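# Pull lettered cube from intact shelf strip, lift it

## Task

Remove the lettered cube that sits on the strip which is not broken from the shelf, without sliding any of the other strips (inward or outward) by more than a small amount until that cube is clear; afterwards keep the cube motionless in the gripper, well above the table and in front of the shelf.

## Robot and tools

Robot: a single arm with five joints and a two-finger gripper. Joint 1 (waist) spins the arm about its base axis; shoulder, elbow and wrist pitch bend it within one vertical plane through that axis; wrist roll spins the gripper. So the fingers can only point inside the plane that contains the base axis and the gripper position, never sideways out of it. Joint ranges in rad: waist -6.283..6.283, shoulder -2.059..2.094, elbow -3.927..0.192, wrist pitch -1.693..3.142, wrist roll -6.283..6.283. Load limits in N m: waist 45, shoulder 45, elbow 27, wrist pitch 18, wrist roll 18; a carried object's weight adds load.

Frame: scene frame with origin on the table surface right under the arm base, +z up, +y to the left when facing along +x. The base may be slightly tilted relative to the table. Reported hand position can be off, more so when reaching far.

Gripper: fingers point along the gripper's +z axis and separate along its y axis. end_effector_position is the spot between the pads with fingers closed, roughly 2 cm short of the tips; closing pushes the tips about 10 mm further along +z.

Row format (used by both motion tools): 8 plain numbers [x, y, z, qw, qx, qy, qz, opening]. x, y, z is an absolute target position for end_effector_position in metres, scene frame; qw, qx, qy, qz is an absolute target orientation quaternion, w first, scene frame. opening runs from -1 (closed) to +1 (fully open, 0.084 m). It is a commanded value, not an offset.

execute_actions(actions): actions is a list of actions; each action is a list of 1 to 15 rows; each row lasts one control step of 1/30 s, and a short action repeats its final row until 15 steps have passed. An action is rejected if its target lies more than 0.6 m from the gripper's position at that action's start along any gripper axis. If any action is malformed, or the first one fails that check against the latest reported state, nothing runs. An empty list just returns the current state and images.

move(target, speed, blocking): target is one row as above (absolute pose plus opening). The gripper follows a straight line toward it for 0.5 to 10 s (cut off at 10 s), rotating the short way. speed is the path's top linear speed in m/s, 0.002 to 0.5, default 0.25; rotation is capped at twice that in rad/s. The opening is applied at the move's start. The path ignores obstacles; the real gripper lags, drifts, and may exceed speed, especially with a nearly straight arm. Faster contact and targets set deeper past a surface push harder. With a tilted gripper a straight orientation-keeping path often ends held or off_target. blocking=false returns after 0.5 s while motion continues; until a result shows the move finished, other moves and execute_actions are refused, so call wait or stop first. The result adds a move: line with the ending (done, off_target, moving, held, fault) and active limits (limits=paced: pose was clipped; limits=held: some steps blocked, after which the arm may surge), plus distance to target.

wait(seconds): 0 to 10; lets time pass holding the last command; returns early if a running move ends. stop(): brakes a running move (needs stopping distance; fingers continue). zoom_image(camera, region): camera is cam_high, cam_low or cam_wrist; region is [x0, y0, x1, y1] pixels of that camera's latest 672x504 image, origin top-left, at most 504x504. show_instructions(): shows the scene's reference pages (there are reference images for this task). finished_scene(scene): ends the scene whose number you pass, after the robot holds your last command; irreversible, reports success, then the next task appears.

Controller behaviour: each step the commanded pose is clamped to within 70 mm and 16 degrees of the measured pose, then damped inverse kinematics drives the joints. After an action ends the arm advances only to the last clamped pose, so distant goals need several actions. Joint targets move at most 3.14 rad/s with a 0.16 s ramp. The elbow cannot fully straighten. "Hand target" in results is the pose currently being driven toward. A "pose unreachable" line means the clearance check (which treats the mount under the base as part of the arm) altered or blocked the command.

Results: a state line with end_effector_position (m), end_effector_quat_wxyz, linear and angular velocities (m/s, rad/s), grip_measured (finger opening on the same -1..1 scale), and images from cam_high, cam_low, cam_wrist in that order, with calibration updates for any camera whose numbers changed. Calibration (pinhole with radial distortion, OpenCV style) for cam_high, cam_low and cam_wrist is given in K, D and T_world_to_cam; actual cameras may deviate by up to about 2.3 degrees and 9 mm.

Gripping: to hold something, keep commanding an opening well below grip_measured; lower means a firmer squeeze, up to about 24 N per pad. Closing fast can overshoot. Sending back the measured value still squeezes parts up to about 6 cm wide, more weakly for wider ones.

Avoid: sliding the other strips before the target cube is out, knocking or dropping anything off the table, dropping or letting the cube slip, slamming or shoving hard. A joint hitting its load limit triggers a torque fault: the arm backs off, freezes 10 s and discards the rest of the call. Holding loads heats motors; MOTOR HOT appears at 65 °C and at 80 °C an OVER-TEMPERATURE FAULT brakes the arm until it cools. Loose objects may occasionally get a brief push from outside.

Each tool is called after "Emit:" as name(argument=value, ...), one argument or row to a line, values as JSON.

Reference images:

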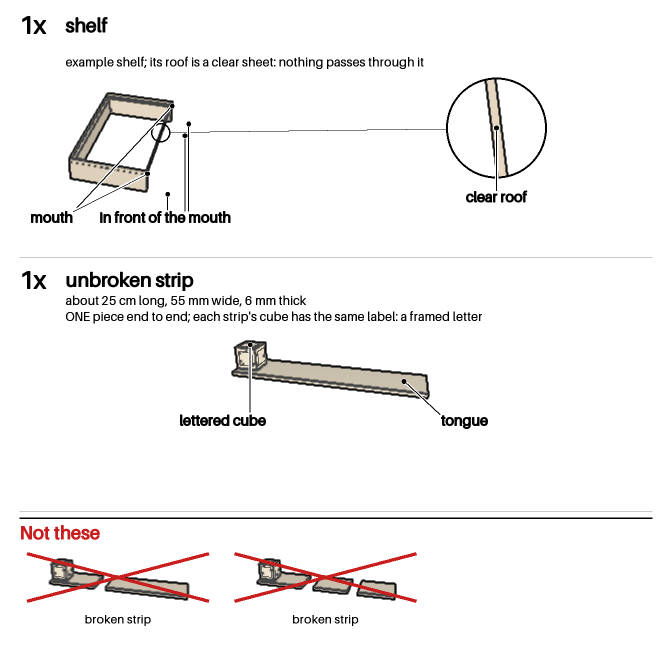

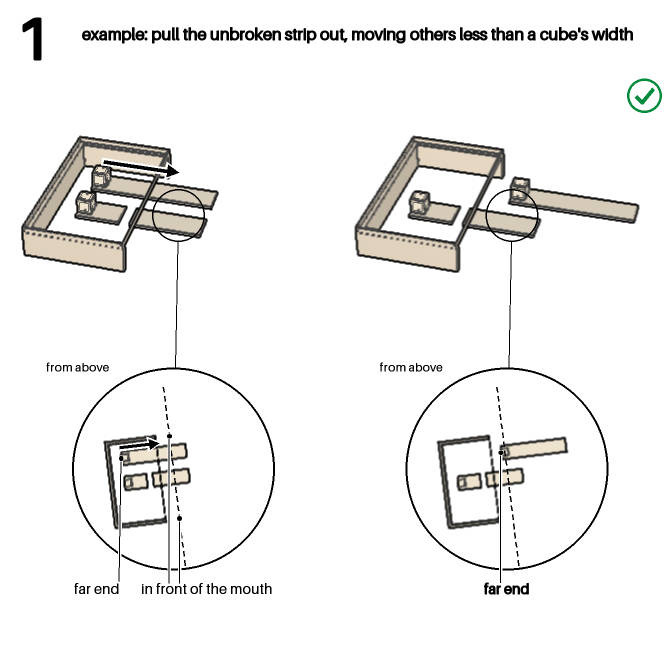

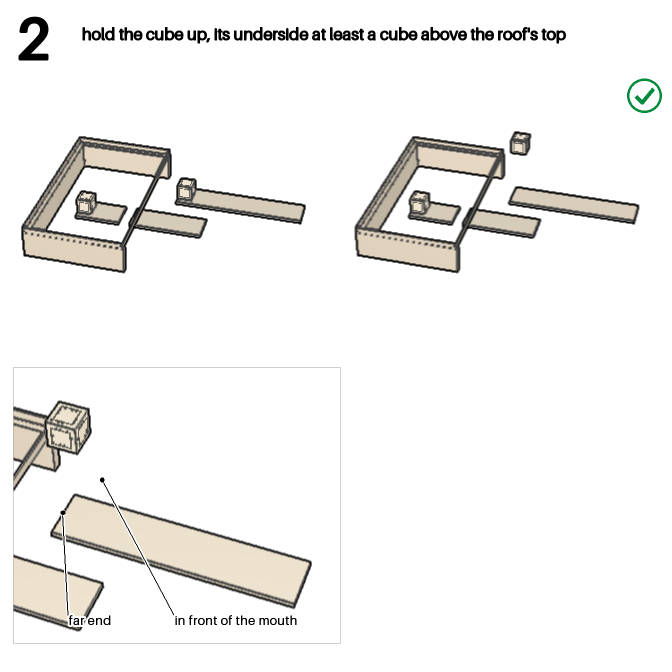

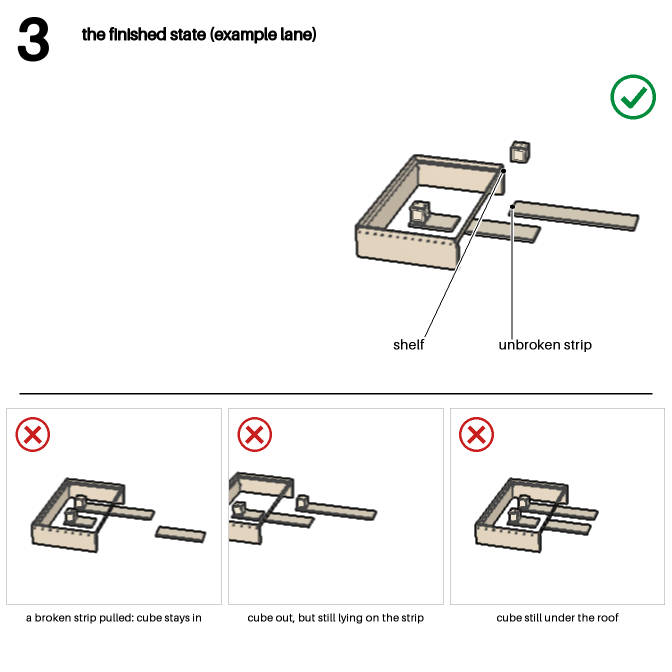

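## Session

Emit:
execute_actions(
  actions=[],
)

Emit:
zoom_image(
  camera="cam_high",
  region=[150, 100, 510, 370],
)

Scene clock: 0.00 s.
end_effector_position=(+0.7595, -0.1242, +0.2930) grip_measured=+1.00 end_effector_quat_wxyz=(-0.403, +0.494, -0.449, +0.626) end_effector_velocity=(+0.000, -0.000, +0.000) end_effector_angular_velocity=(+0.001, +0.001, -0.000)
Joint positions: [-0.195  0.89  -1.563 -1.004  1.322  0.084]
Joint velocities: [-0.    -0.001  0.     0.002  0.001 -0.   ]
Hand target: +0.759, -0.124, +0.293; -0.403, +0.494, -0.449, +0.626

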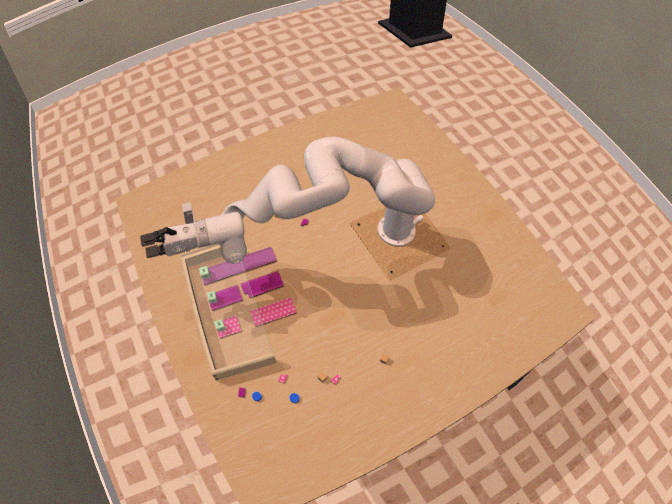

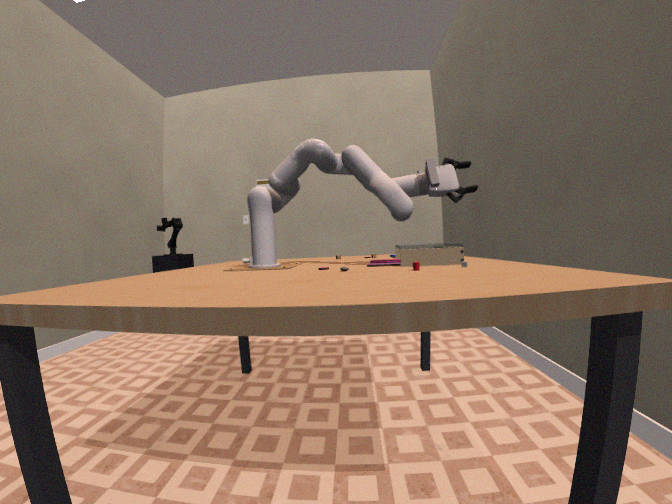

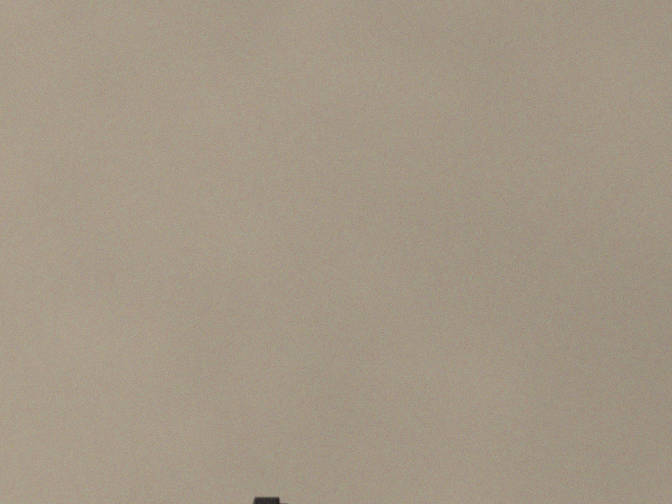

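Region (150, 100, 510, 370) of cam_high's 672x504 image, scaled by 1.400, with more detail than that image has; it fills the top 378 rows of this view, and the rest is white.

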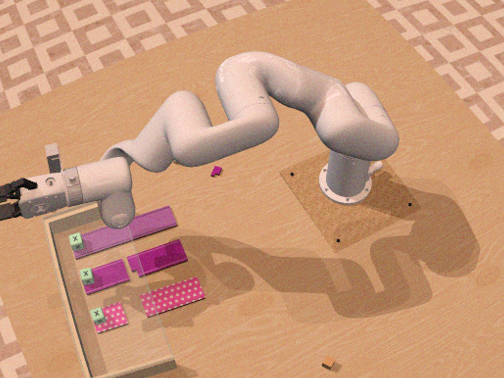

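Emit:
move(
  target=[0.46,-0.063,0.15,0,0.998,-0.055,0,0.8],
  speed=0.35,
)

Scene clock: 25.80 s.
end_effector_position=(+0.4602, -0.0637, +0.1493) grip_measured=+0.80 end_effector_quat_wxyz=(+0.006, +0.998, -0.056, -0.000) end_effector_velocity=(-0.002, +0.000, -0.002) end_effector_angular_velocity=(+0.002, +0.011, +0.006)
Joint positions: [-0.17   0.068 -0.973  0.907 -0.029  0.077]
Joint velocities: [ 0.     0.005 -0.003  0.009 -0.006 -0.   ]
Hand target: +0.460, -0.064, +0.149; +0.006, +0.998, -0.056, -0.001
Off the commanded pose: 0.001 m, 1 deg.
move: done; limits=paced
camera_calibration (this result's frames):
cam_wrist: T_world_to_cam=[[-0.124199, -0.991817, 0.0295457, 0.020026], [-0.992244, 0.123986, -0.00894945, 0.531754], [0.00521296, -0.0304281, -0.999523, 0.278644], [0, 0, 0, 1]] pos_world=[0.528664, -0.0375893, 0.282678]

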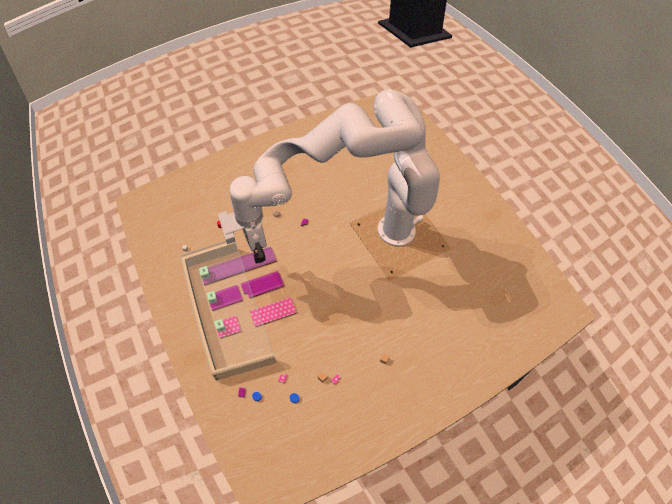

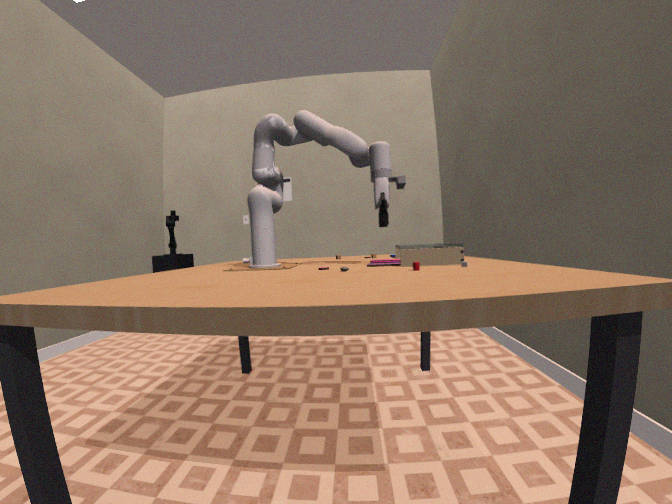

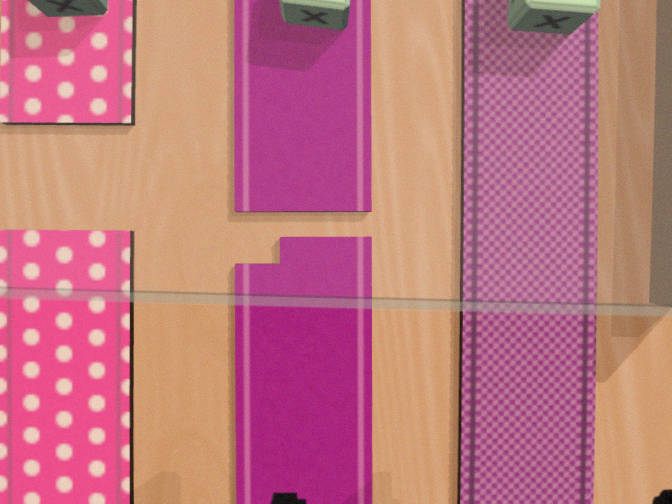

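Emit:
move(
  target=[0.45,-0.108,0.05,0,0.998,-0.062,0,0.75],
)

Emit:
zoom_image(
  camera="cam_low",
  region=[330, 200, 450, 290],
)

Scene clock: 44.93 s.
end_effector_position=(+0.4506, -0.1080, +0.0506) grip_measured=+0.75 end_effector_quat_wxyz=(+0.006, +0.998, -0.062, -0.001) end_effector_velocity=(-0.002, -0.000, -0.003) end_effector_angular_velocity=(+0.002, +0.007, -0.002)
Joint positions: [-0.265  0.259 -0.888  0.633 -0.113  0.075]
Joint velocities: [-0.001  0.006  0.002 -0.001  0.001  0.   ]
Hand target: +0.450, -0.108, +0.050; +0.006, +0.998, -0.062, -0.001
Off the commanded pose: 0.001 m, 1 deg.
move: done
camera_calibration (this result's frames):
cam_wrist: T_world_to_cam=[[-0.135077, -0.990407, 0.0291384, -0.0171139], [-0.990827, 0.134897, -0.00805325, 0.527407], [0.0040453, -0.0299589, -0.999543, 0.179178], [0, 0, 0, 1]] pos_world=[0.519533, -0.0827276, 0.183842]

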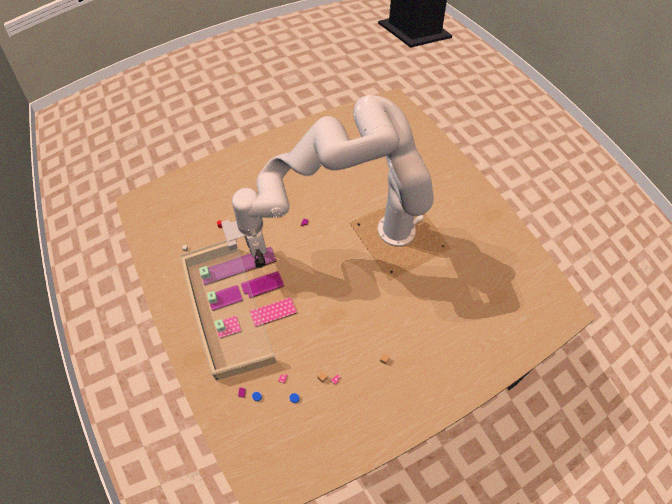

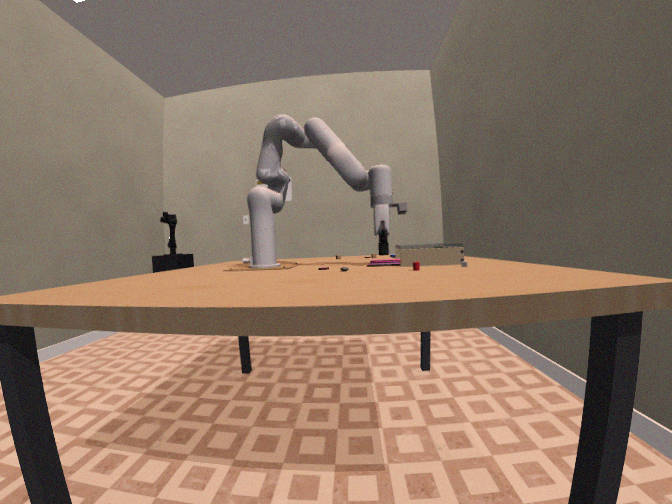

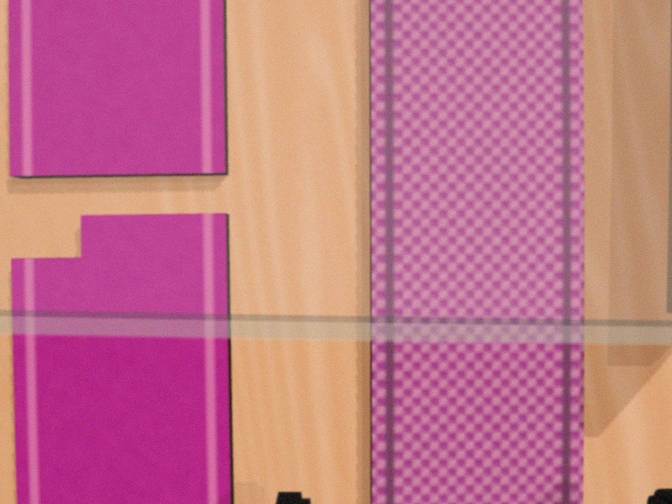

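Region (330, 200, 450, 290) of cam_low's 672x504 image, scaled by 4.200, with more detail than that image has; it fills the top 378 rows of this view, and the rest is white.

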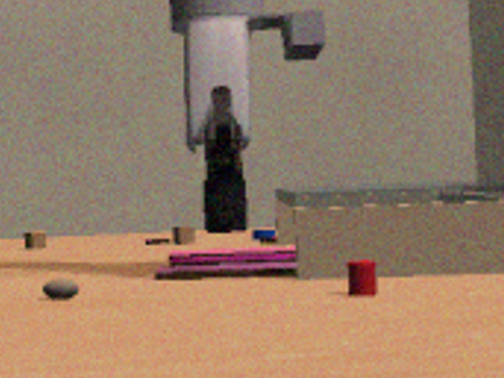

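Emit:
move(
  target=[0.449,-0.113,0.019,0,0.998,-0.062,0,0.75],
  speed=0.06,
)

Emit:
execute_actions(
  actions=[
    [[0.449,-0.113,0.019,0,0.998,-0.062,0,0.4]],
    [[0.449,-0.113,0.019,0,0.998,-0.062,0,0.0]],
  ],
)

Emit:
zoom_image(
  camera="cam_low",
  region=[330, 200, 450, 290],
)

Scene clock: 53.60 s.
end_effector_position=(+0.4492, -0.1130, +0.0193) grip_measured=+0.75 end_effector_quat_wxyz=(+0.006, +0.998, -0.062, -0.001) end_effector_velocity=(+0.001, -0.000, -0.001) end_effector_angular_velocity=(-0.000, -0.001, +0.001)
Joint positions: [-0.276  0.335 -0.883  0.552 -0.123  0.075]
Joint velocities: [-0.     0.003 -0.002 -0.003 -0.001  0.   ]
Hand target: +0.449, -0.113, +0.019; +0.006, +0.998, -0.062, -0.001
Off the commanded pose: 0.000 m, 1 deg.
move: done
camera_calibration (this result's frames):
cam_wrist: T_world_to_cam=[[-0.135267, -0.990384, 0.0290153, -0.0212812], [-0.990804, 0.135109, -0.00734163, 0.526446], [0.0033508, -0.0297415, -0.999552, 0.148157], [0, 0, 0, 1]] pos_world=[0.518229, -0.0877977, 0.152574]

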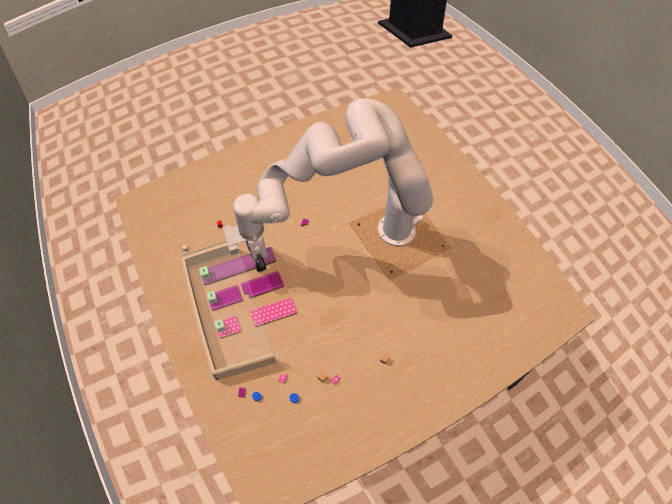

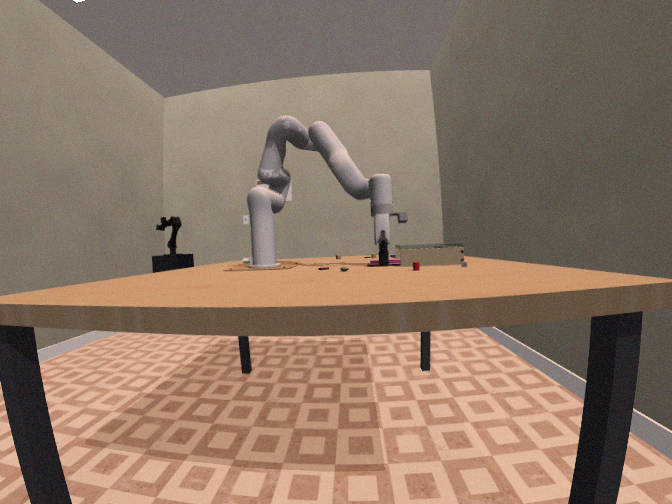

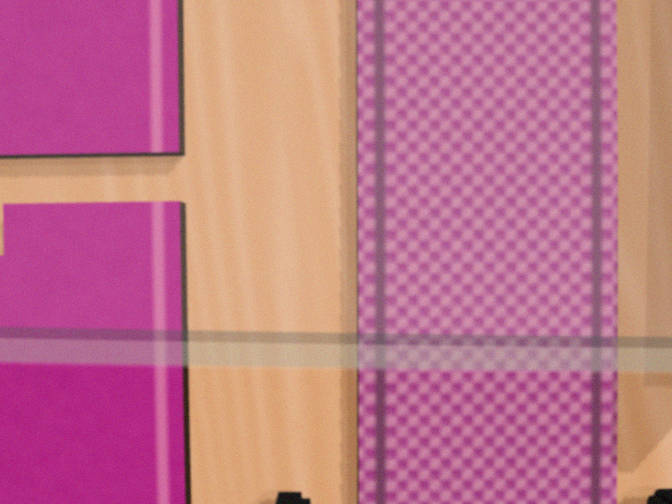

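Scene clock: 54.60 s.
end_effector_position=(+0.4497, -0.1131, +0.0196) grip_measured=+0.29 end_effector_quat_wxyz=(+0.006, +0.998, -0.062, -0.000) end_effector_velocity=(+0.000, -0.000, +0.000) end_effector_angular_velocity=(-0.000, -0.002, -0.001)
Joint positions: [-0.276  0.335 -0.883  0.551 -0.123  0.057]
Joint velocities: [-0.001 -0.001  0.001 -0.001  0.     0.   ]
Hand target: +0.449, -0.113, +0.019; +0.006, +0.998, -0.062, -0.001
Off the commanded pose: 0.001 m, 1 deg.
camera_calibration (this result's frames):
cam_wrist: T_world_to_cam=[[-0.135279, -0.990378, 0.0291809, -0.0213328], [-0.990796, 0.135076, -0.00882519, 0.526915], [0.00479864, -0.0301061, -0.999535, 0.147755], [0, 0, 0, 1]] pos_world=[0.518471, -0.0878528, 0.152959]

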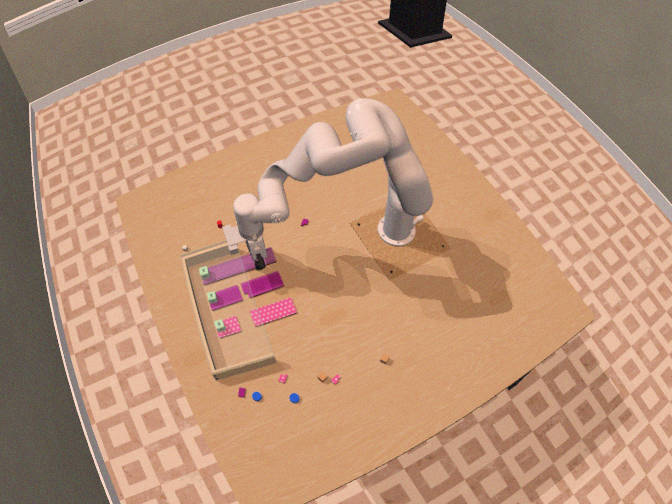

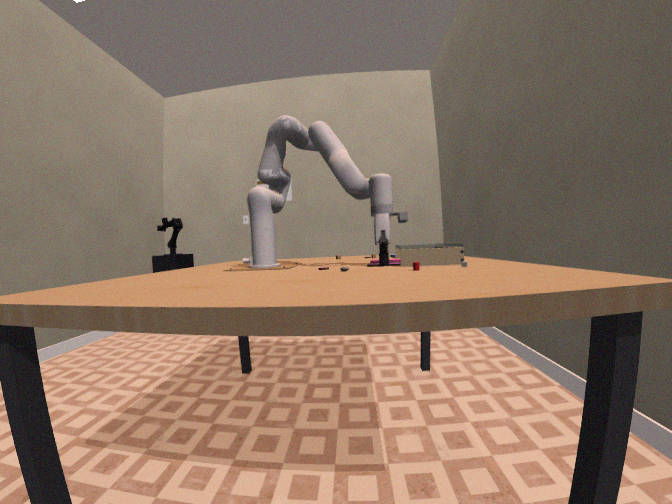

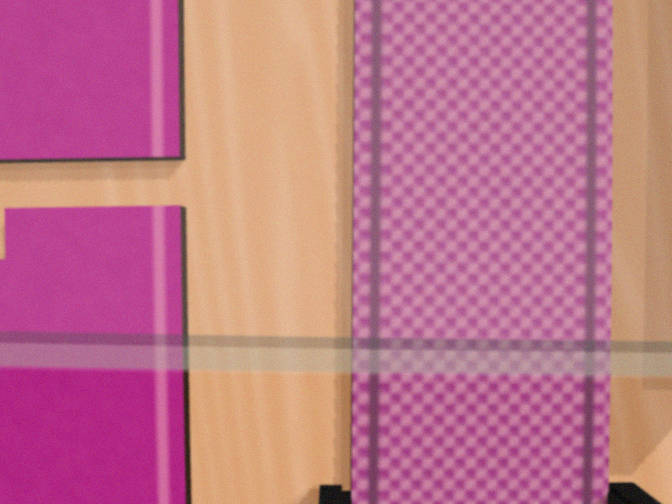

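Region (330, 200, 450, 290) of cam_low's 672x504 image, scaled by 4.200, with more detail than that image has; it fills the top 378 rows of this view, and the rest is white.

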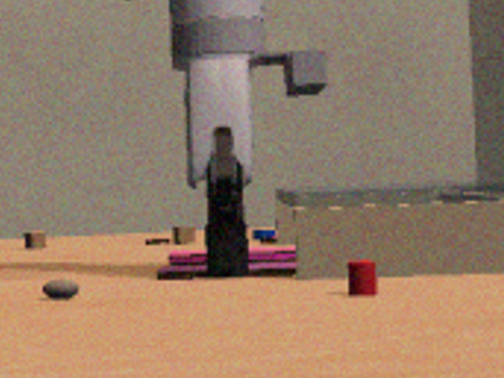

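Emit:
move(
  target=[0.26,-0.089,0.018,0,0.998,-0.062,0,0.0],
  speed=0.08,
)

Emit:
execute_actions(
  actions=[
    [[0.26,-0.089,0.019,0,0.998,-0.062,0,0.75]],
  ],
)

Emit:
move(
  target=[0.34,-0.1,0.13,0,0.998,-0.062,0,0.75],
)

Scene clock: 63.33 s.
end_effector_position=(+0.2607, -0.0897, +0.0177) grip_measured=+0.30 end_effector_quat_wxyz=(+0.006, +0.998, -0.062, -0.001) end_effector_velocity=(-0.003, +0.001, -0.000) end_effector_angular_velocity=(+0.001, +0.004, -0.000)
Joint positions: [-0.361 -0.168 -0.201  0.375 -0.208  0.057]
Joint velocities: [-0.001 -0.005  0.005  0.004 -0.001 -0.   ]
Hand target: +0.260, -0.089, +0.017; +0.006, +0.998, -0.062, -0.002
Off the commanded pose: 0.001 m, 1 deg.
move: done
camera_calibration (this result's frames):
cam_wrist: T_world_to_cam=[[-0.135324, -0.990391, 0.0285172, -0.0235948], [-0.990797, 0.135179, -0.00695499, 0.336458], [0.00303323, -0.0291959, -0.999569, 0.148013], [0, 0, 0, 1]] pos_world=[0.32972, -0.0645288, 0.150962]

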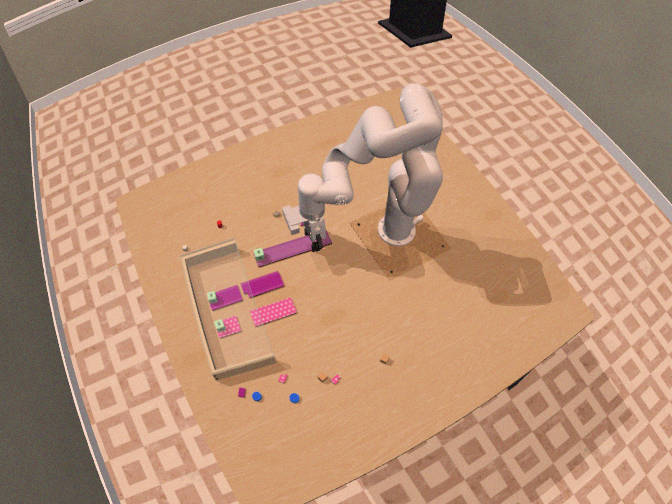

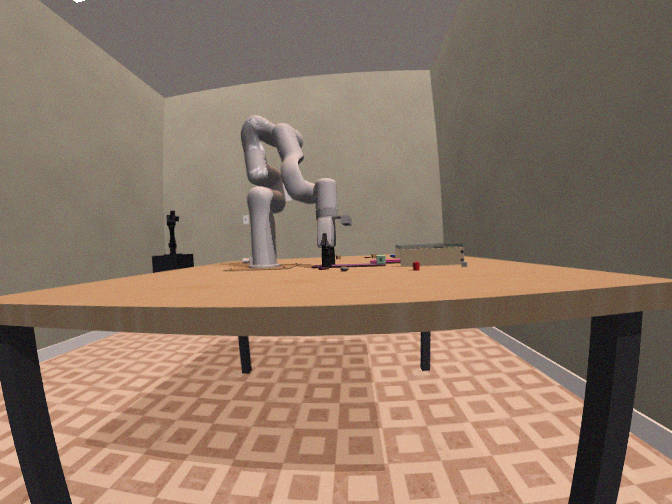

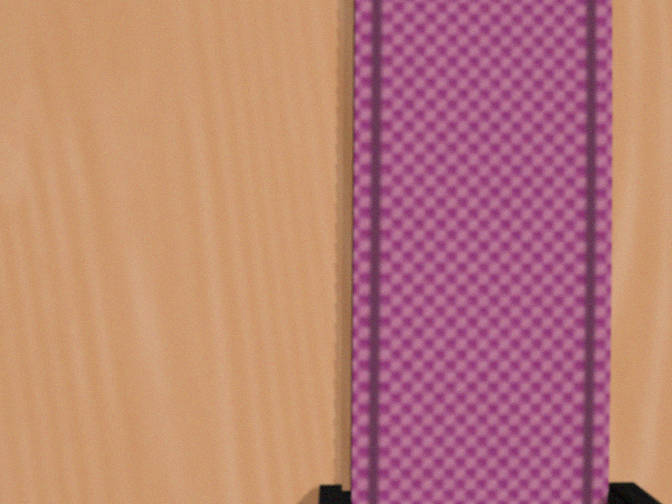

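Scene clock: 63.83 s.
end_effector_position=(+0.2585, -0.0885, +0.0181) grip_measured=+0.75 end_effector_quat_wxyz=(+0.005, +0.998, -0.062, -0.004) end_effector_velocity=(+0.011, -0.004, +0.007) end_effector_angular_velocity=(-0.010, -0.029, -0.002)
Joint positions: [-0.359 -0.176 -0.197  0.384 -0.207  0.075]
Joint velocities: [-0.001 -0.008 -0.013 -0.009  0.001  0.   ]
Hand target: +0.260, -0.089, +0.019; +0.006, +0.998, -0.062, -0.002
Off the commanded pose: 0.002 m, 1 deg.
camera_calibration (this result's frames):
cam_wrist: T_world_to_cam=[[-0.13499, -0.990465, 0.0275158, -0.022789], [-0.990845, 0.134991, -0.00183872, 0.334035], [-0.00189321, -0.0275121, -0.99962, 0.149834], [0, 0, 0, 1]] pos_world=[0.328184, -0.0635412, 0.151019]

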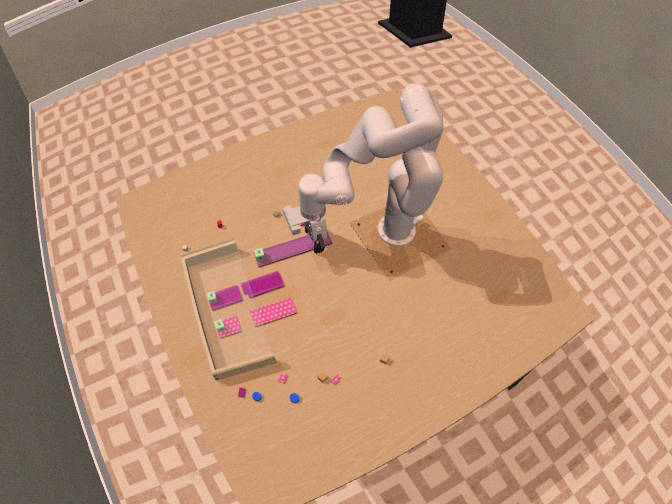

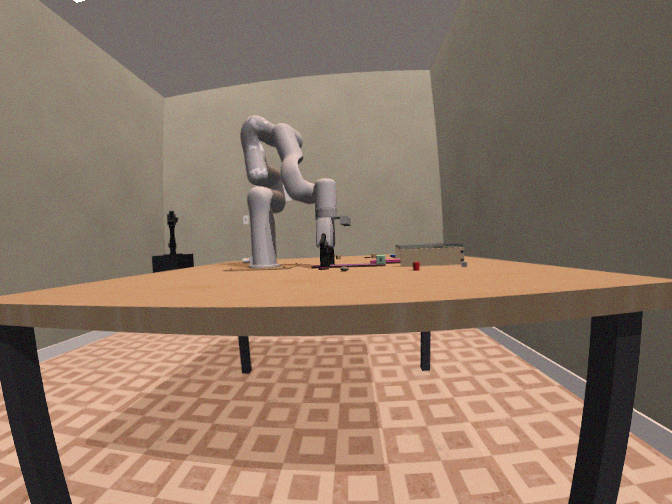

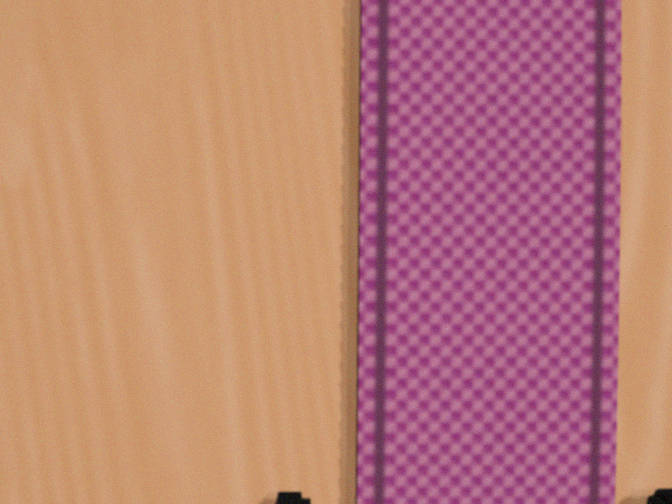

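Scene clock: 64.87 s.
end_effector_position=(+0.3392, -0.0996, +0.1295) grip_measured=+0.75 end_effector_quat_wxyz=(+0.006, +0.998, -0.062, -0.002) end_effector_velocity=(+0.003, -0.001, +0.004) end_effector_angular_velocity=(-0.000, -0.001, +0.002)
Joint positions: [-0.319 -0.262 -0.551  0.82  -0.166  0.075]
Joint velocities: [ 0.001  0.003 -0.014  0.01  -0.001 -0.   ]
Hand target: +0.340, -0.100, +0.130; +0.006, +0.998, -0.062, -0.001
Off the commanded pose: 0.001 m, 1 deg.
move: done
camera_calibration (this result's frames):
cam_wrist: T_world_to_cam=[[-0.13532, -0.990393, 0.0284701, -0.0259866], [-0.990801, 0.135227, -0.00519291, 0.416105], [0.00129311, -0.0289109, -0.999581, 0.259804], [0, 0, 0, 1]] pos_world=[0.408425, -0.0744943, 0.262595]

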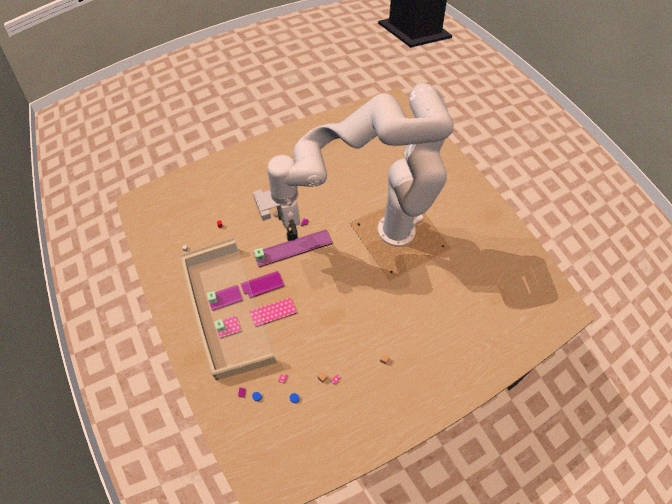

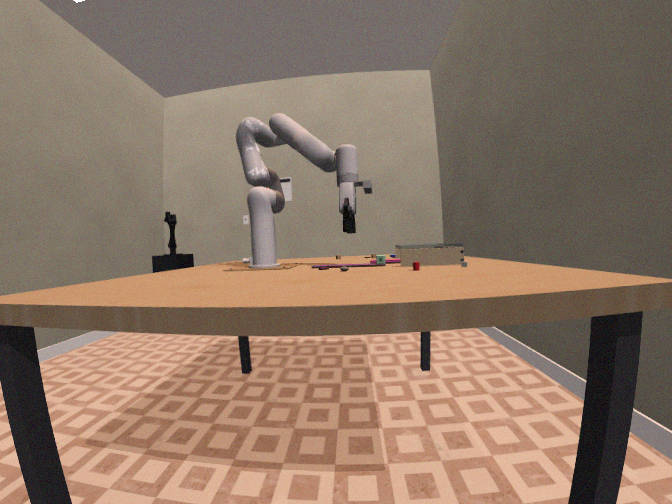

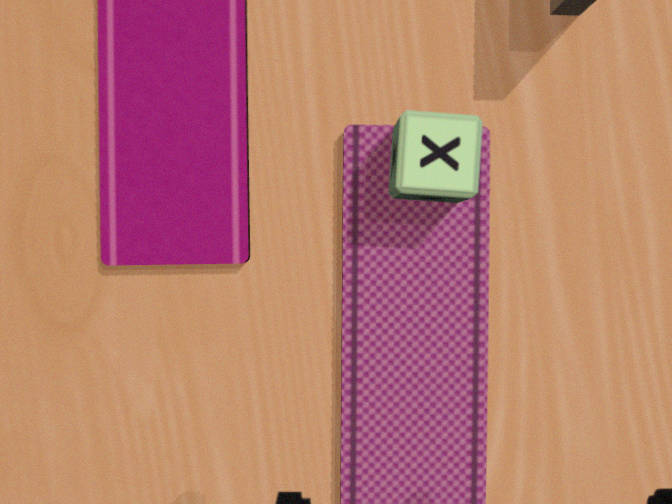

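Emit:
move(
  target=[0.438,-0.118,0.08,0,0.998,-0.08,0,0.3],
)

Emit:
move(
  target=[0.438,-0.118,0.031,0,0.998,-0.08,0,0.3],
  speed=0.07,
)

Emit:
execute_actions(
  actions=[
    [[0.438,-0.118,0.031,0,0.998,-0.08,0,-0.2]],
    [[0.438,-0.118,0.031,0,0.998,-0.08,0,-0.65]],
  ],
)

Emit:
move(
  target=[0.43,-0.09,0.2,0,0.998,-0.08,0,-0.65],
  speed=0.15,
)

Scene clock: 76.53 s.
end_effector_position=(+0.4381, -0.1178, +0.0806) grip_measured=+0.29 end_effector_quat_wxyz=(+0.006, +0.997, -0.080, -0.001) end_effector_velocity=(+0.000, -0.000, -0.002) end_effector_angular_velocity=(+0.001, +0.005, -0.001)
Joint positions: [-0.293  0.164 -0.865  0.706 -0.105  0.056]
Joint velocities: [ 0.     0.008 -0.005  0.002  0.001  0.   ]
Hand target: +0.438, -0.118, +0.080; +0.006, +0.997, -0.080, -0.001
Off the commanded pose: 0.001 m, 1 deg.
move: done
camera_calibration (this result's frames):
cam_wrist: T_world_to_cam=[[-0.170757, -0.984888, 0.0289383, -0.0131078], [-0.98531, 0.170606, -0.00762025, 0.518269], [0.00256804, -0.0298144, -0.999552, 0.209633], [0, 0, 0, 1]] pos_world=[0.507879, -0.0950795, 0.213867]

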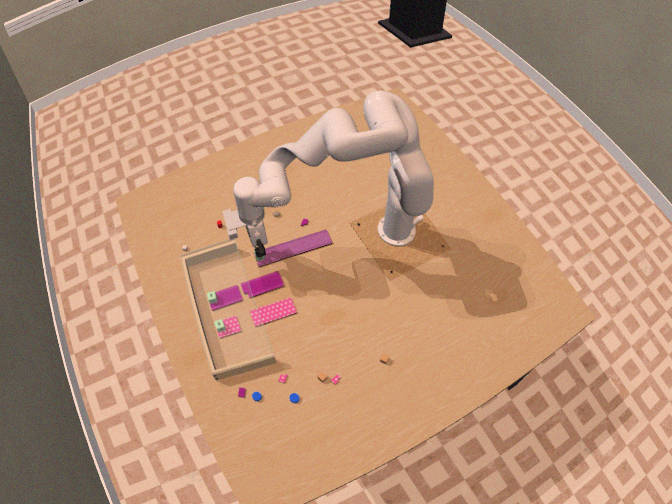

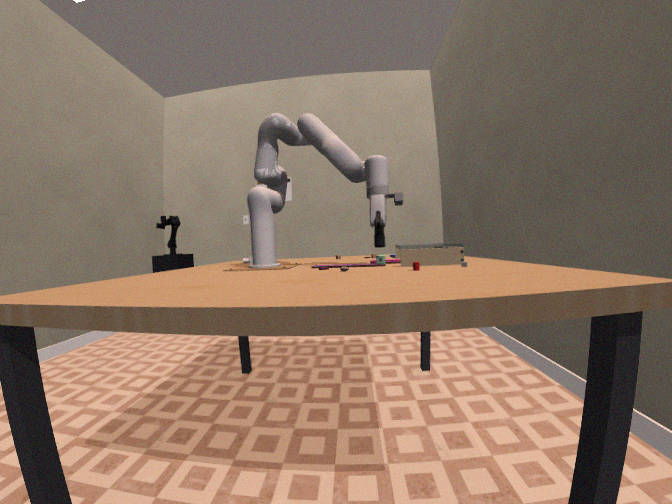

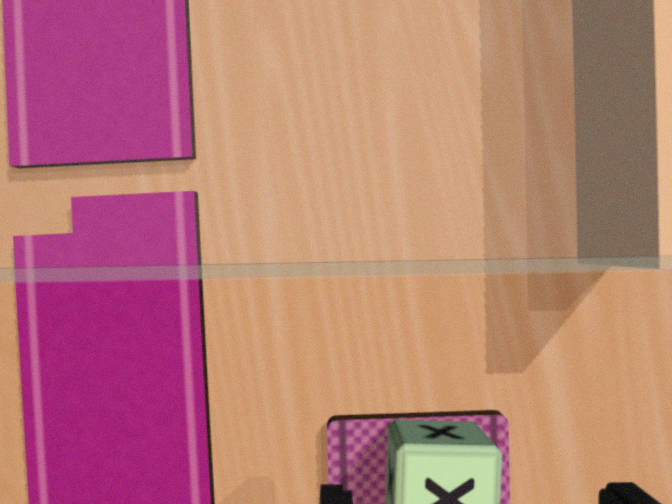

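Scene clock: 77.63 s.
end_effector_position=(+0.4383, -0.1181, +0.0314) grip_measured=+0.29 end_effector_quat_wxyz=(+0.006, +0.997, -0.080, -0.001) end_effector_velocity=(-0.000, -0.000, -0.002) end_effector_angular_velocity=(+0.000, +0.001, +0.000)
Joint positions: [-0.293  0.281 -0.847  0.571 -0.104  0.056]
Joint velocities: [-0.     0.004  0.    -0.004 -0.    -0.   ]
Hand target: +0.438, -0.118, +0.031; +0.006, +0.997, -0.080, -0.001
Off the commanded pose: 0.000 m, 1 deg.
move: done
camera_calibration (this result's frames):
cam_wrist: T_world_to_cam=[[-0.170744, -0.98489, 0.0289515, -0.0119104], [-0.985312, 0.170591, -0.00771505, 0.518175], [0.00265962, -0.0298435, -0.999551, 0.16036], [0, 0, 0, 1]] pos_world=[0.508104, -0.0953406, 0.164631]

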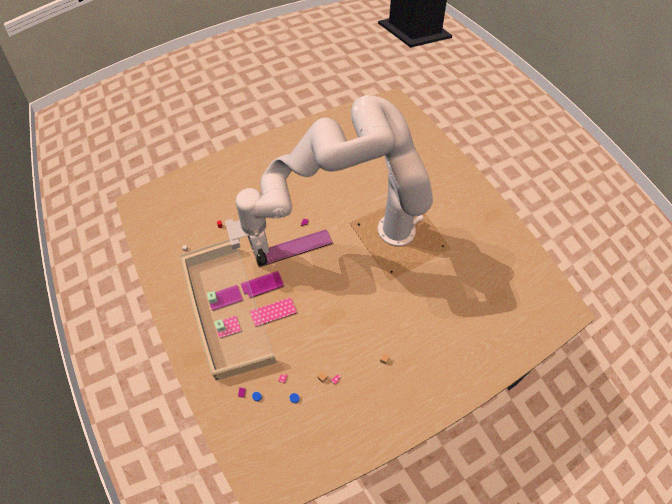

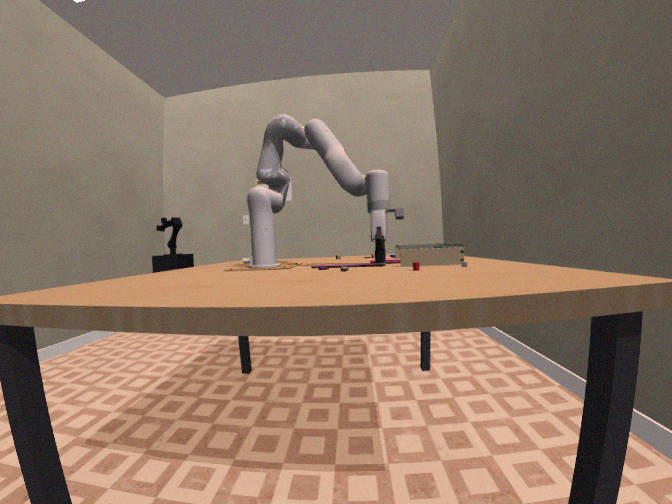

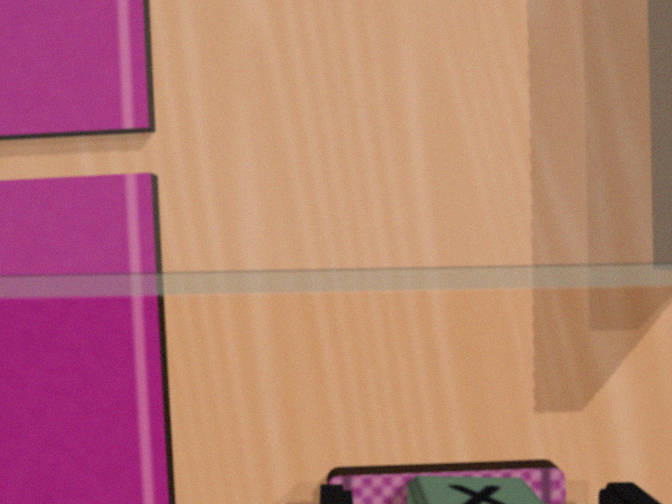

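Scene clock: 78.63 s.
end_effector_position=(+0.4380, -0.1180, +0.0310) grip_measured=-0.36 end_effector_quat_wxyz=(+0.006, +0.997, -0.080, -0.001) end_effector_velocity=(+0.000, -0.000, +0.000) end_effector_angular_velocity=(-0.000, -0.001, -0.000)
Joint positions: [-0.293  0.282 -0.846  0.57  -0.104  0.028]
Joint velocities: [-0.    -0.     0.    -0.001 -0.     0.   ]
Hand target: +0.438, -0.118, +0.031; +0.006, +0.997, -0.080, -0.001
Off the commanded pose: 0.000 m, 1 deg.
camera_calibration (this result's frames):
cam_wrist: T_world_to_cam=[[-0.170748, -0.984891, 0.0289021, -0.0118765], [-0.985312, 0.17061, -0.0071817, 0.517859], [0.00214219, -0.0297039, -0.999556, 0.160267], [0, 0, 0, 1]] pos_world=[0.507881, -0.0952885, 0.164258]

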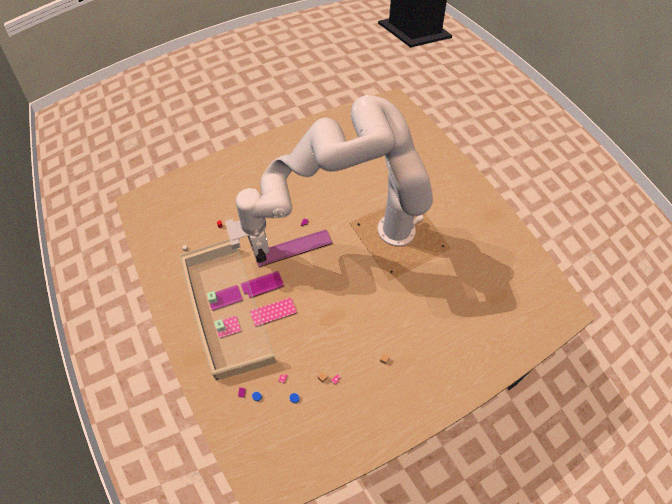

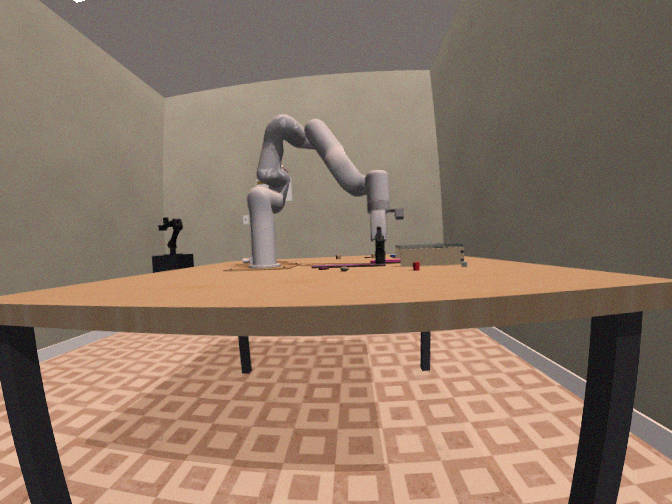

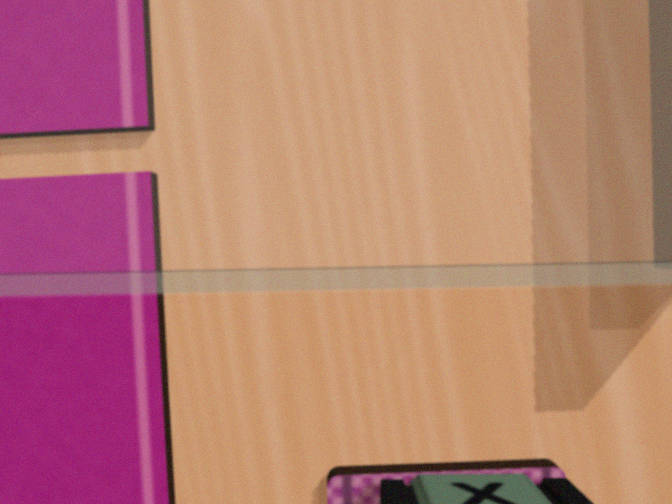

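Scene clock: 80.23 s.
end_effector_position=(+0.4293, -0.0899, +0.1993) grip_measured=-0.36 end_effector_quat_wxyz=(+0.006, +0.997, -0.080, -0.001) end_effector_velocity=(+0.001, +0.000, +0.003) end_effector_angular_velocity=(-0.001, -0.003, -0.001)
Joint positions: [-0.241 -0.078 -0.956  1.04  -0.052  0.028]
Joint velocities: [ 0.    -0.003 -0.006  0.006  0.001  0.   ]
Hand target: +0.430, -0.090, +0.200; +0.006, +0.997, -0.080, -0.001
Off the commanded pose: 0.001 m, 1 deg.
move: done
camera_calibration (this result's frames):
cam_wrist: T_world_to_cam=[[-0.170797, -0.984875, 0.029162, 0.00940688], [-0.985305, 0.170677, -0.00658013, 0.505565], [0.00150332, -0.0298573, -0.999553, 0.329548], [0, 0, 0, 1]] pos_world=[0.499247, -0.0671844, 0.332453]

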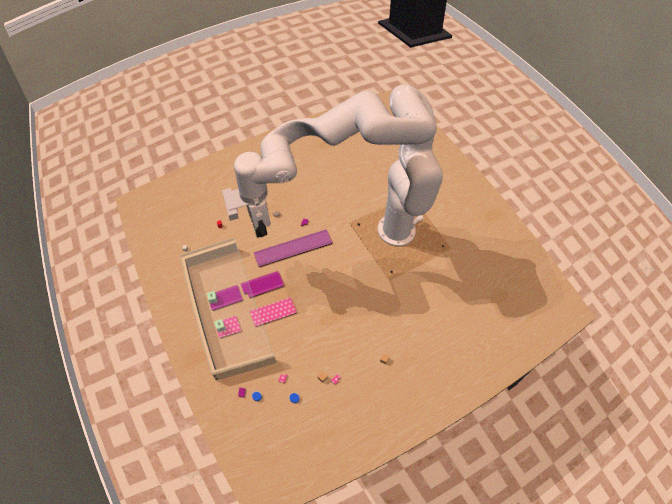

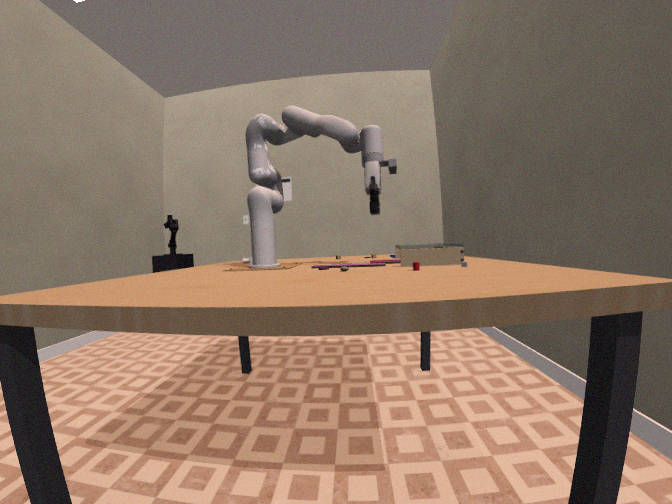

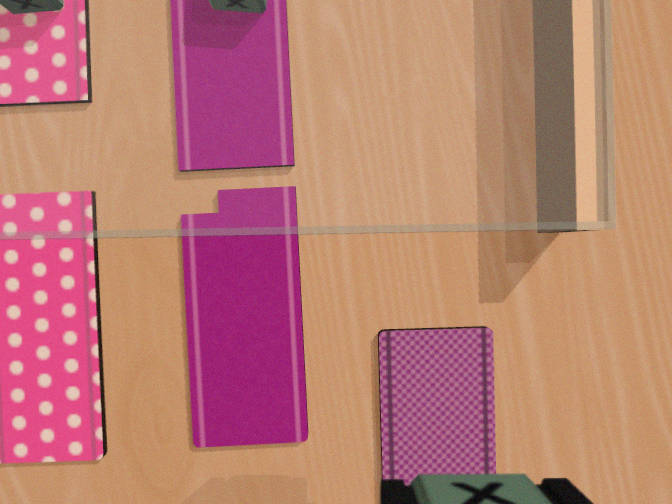

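Emit:
finished_scene(
  scene=1,
)

The scene is finished: the task was done.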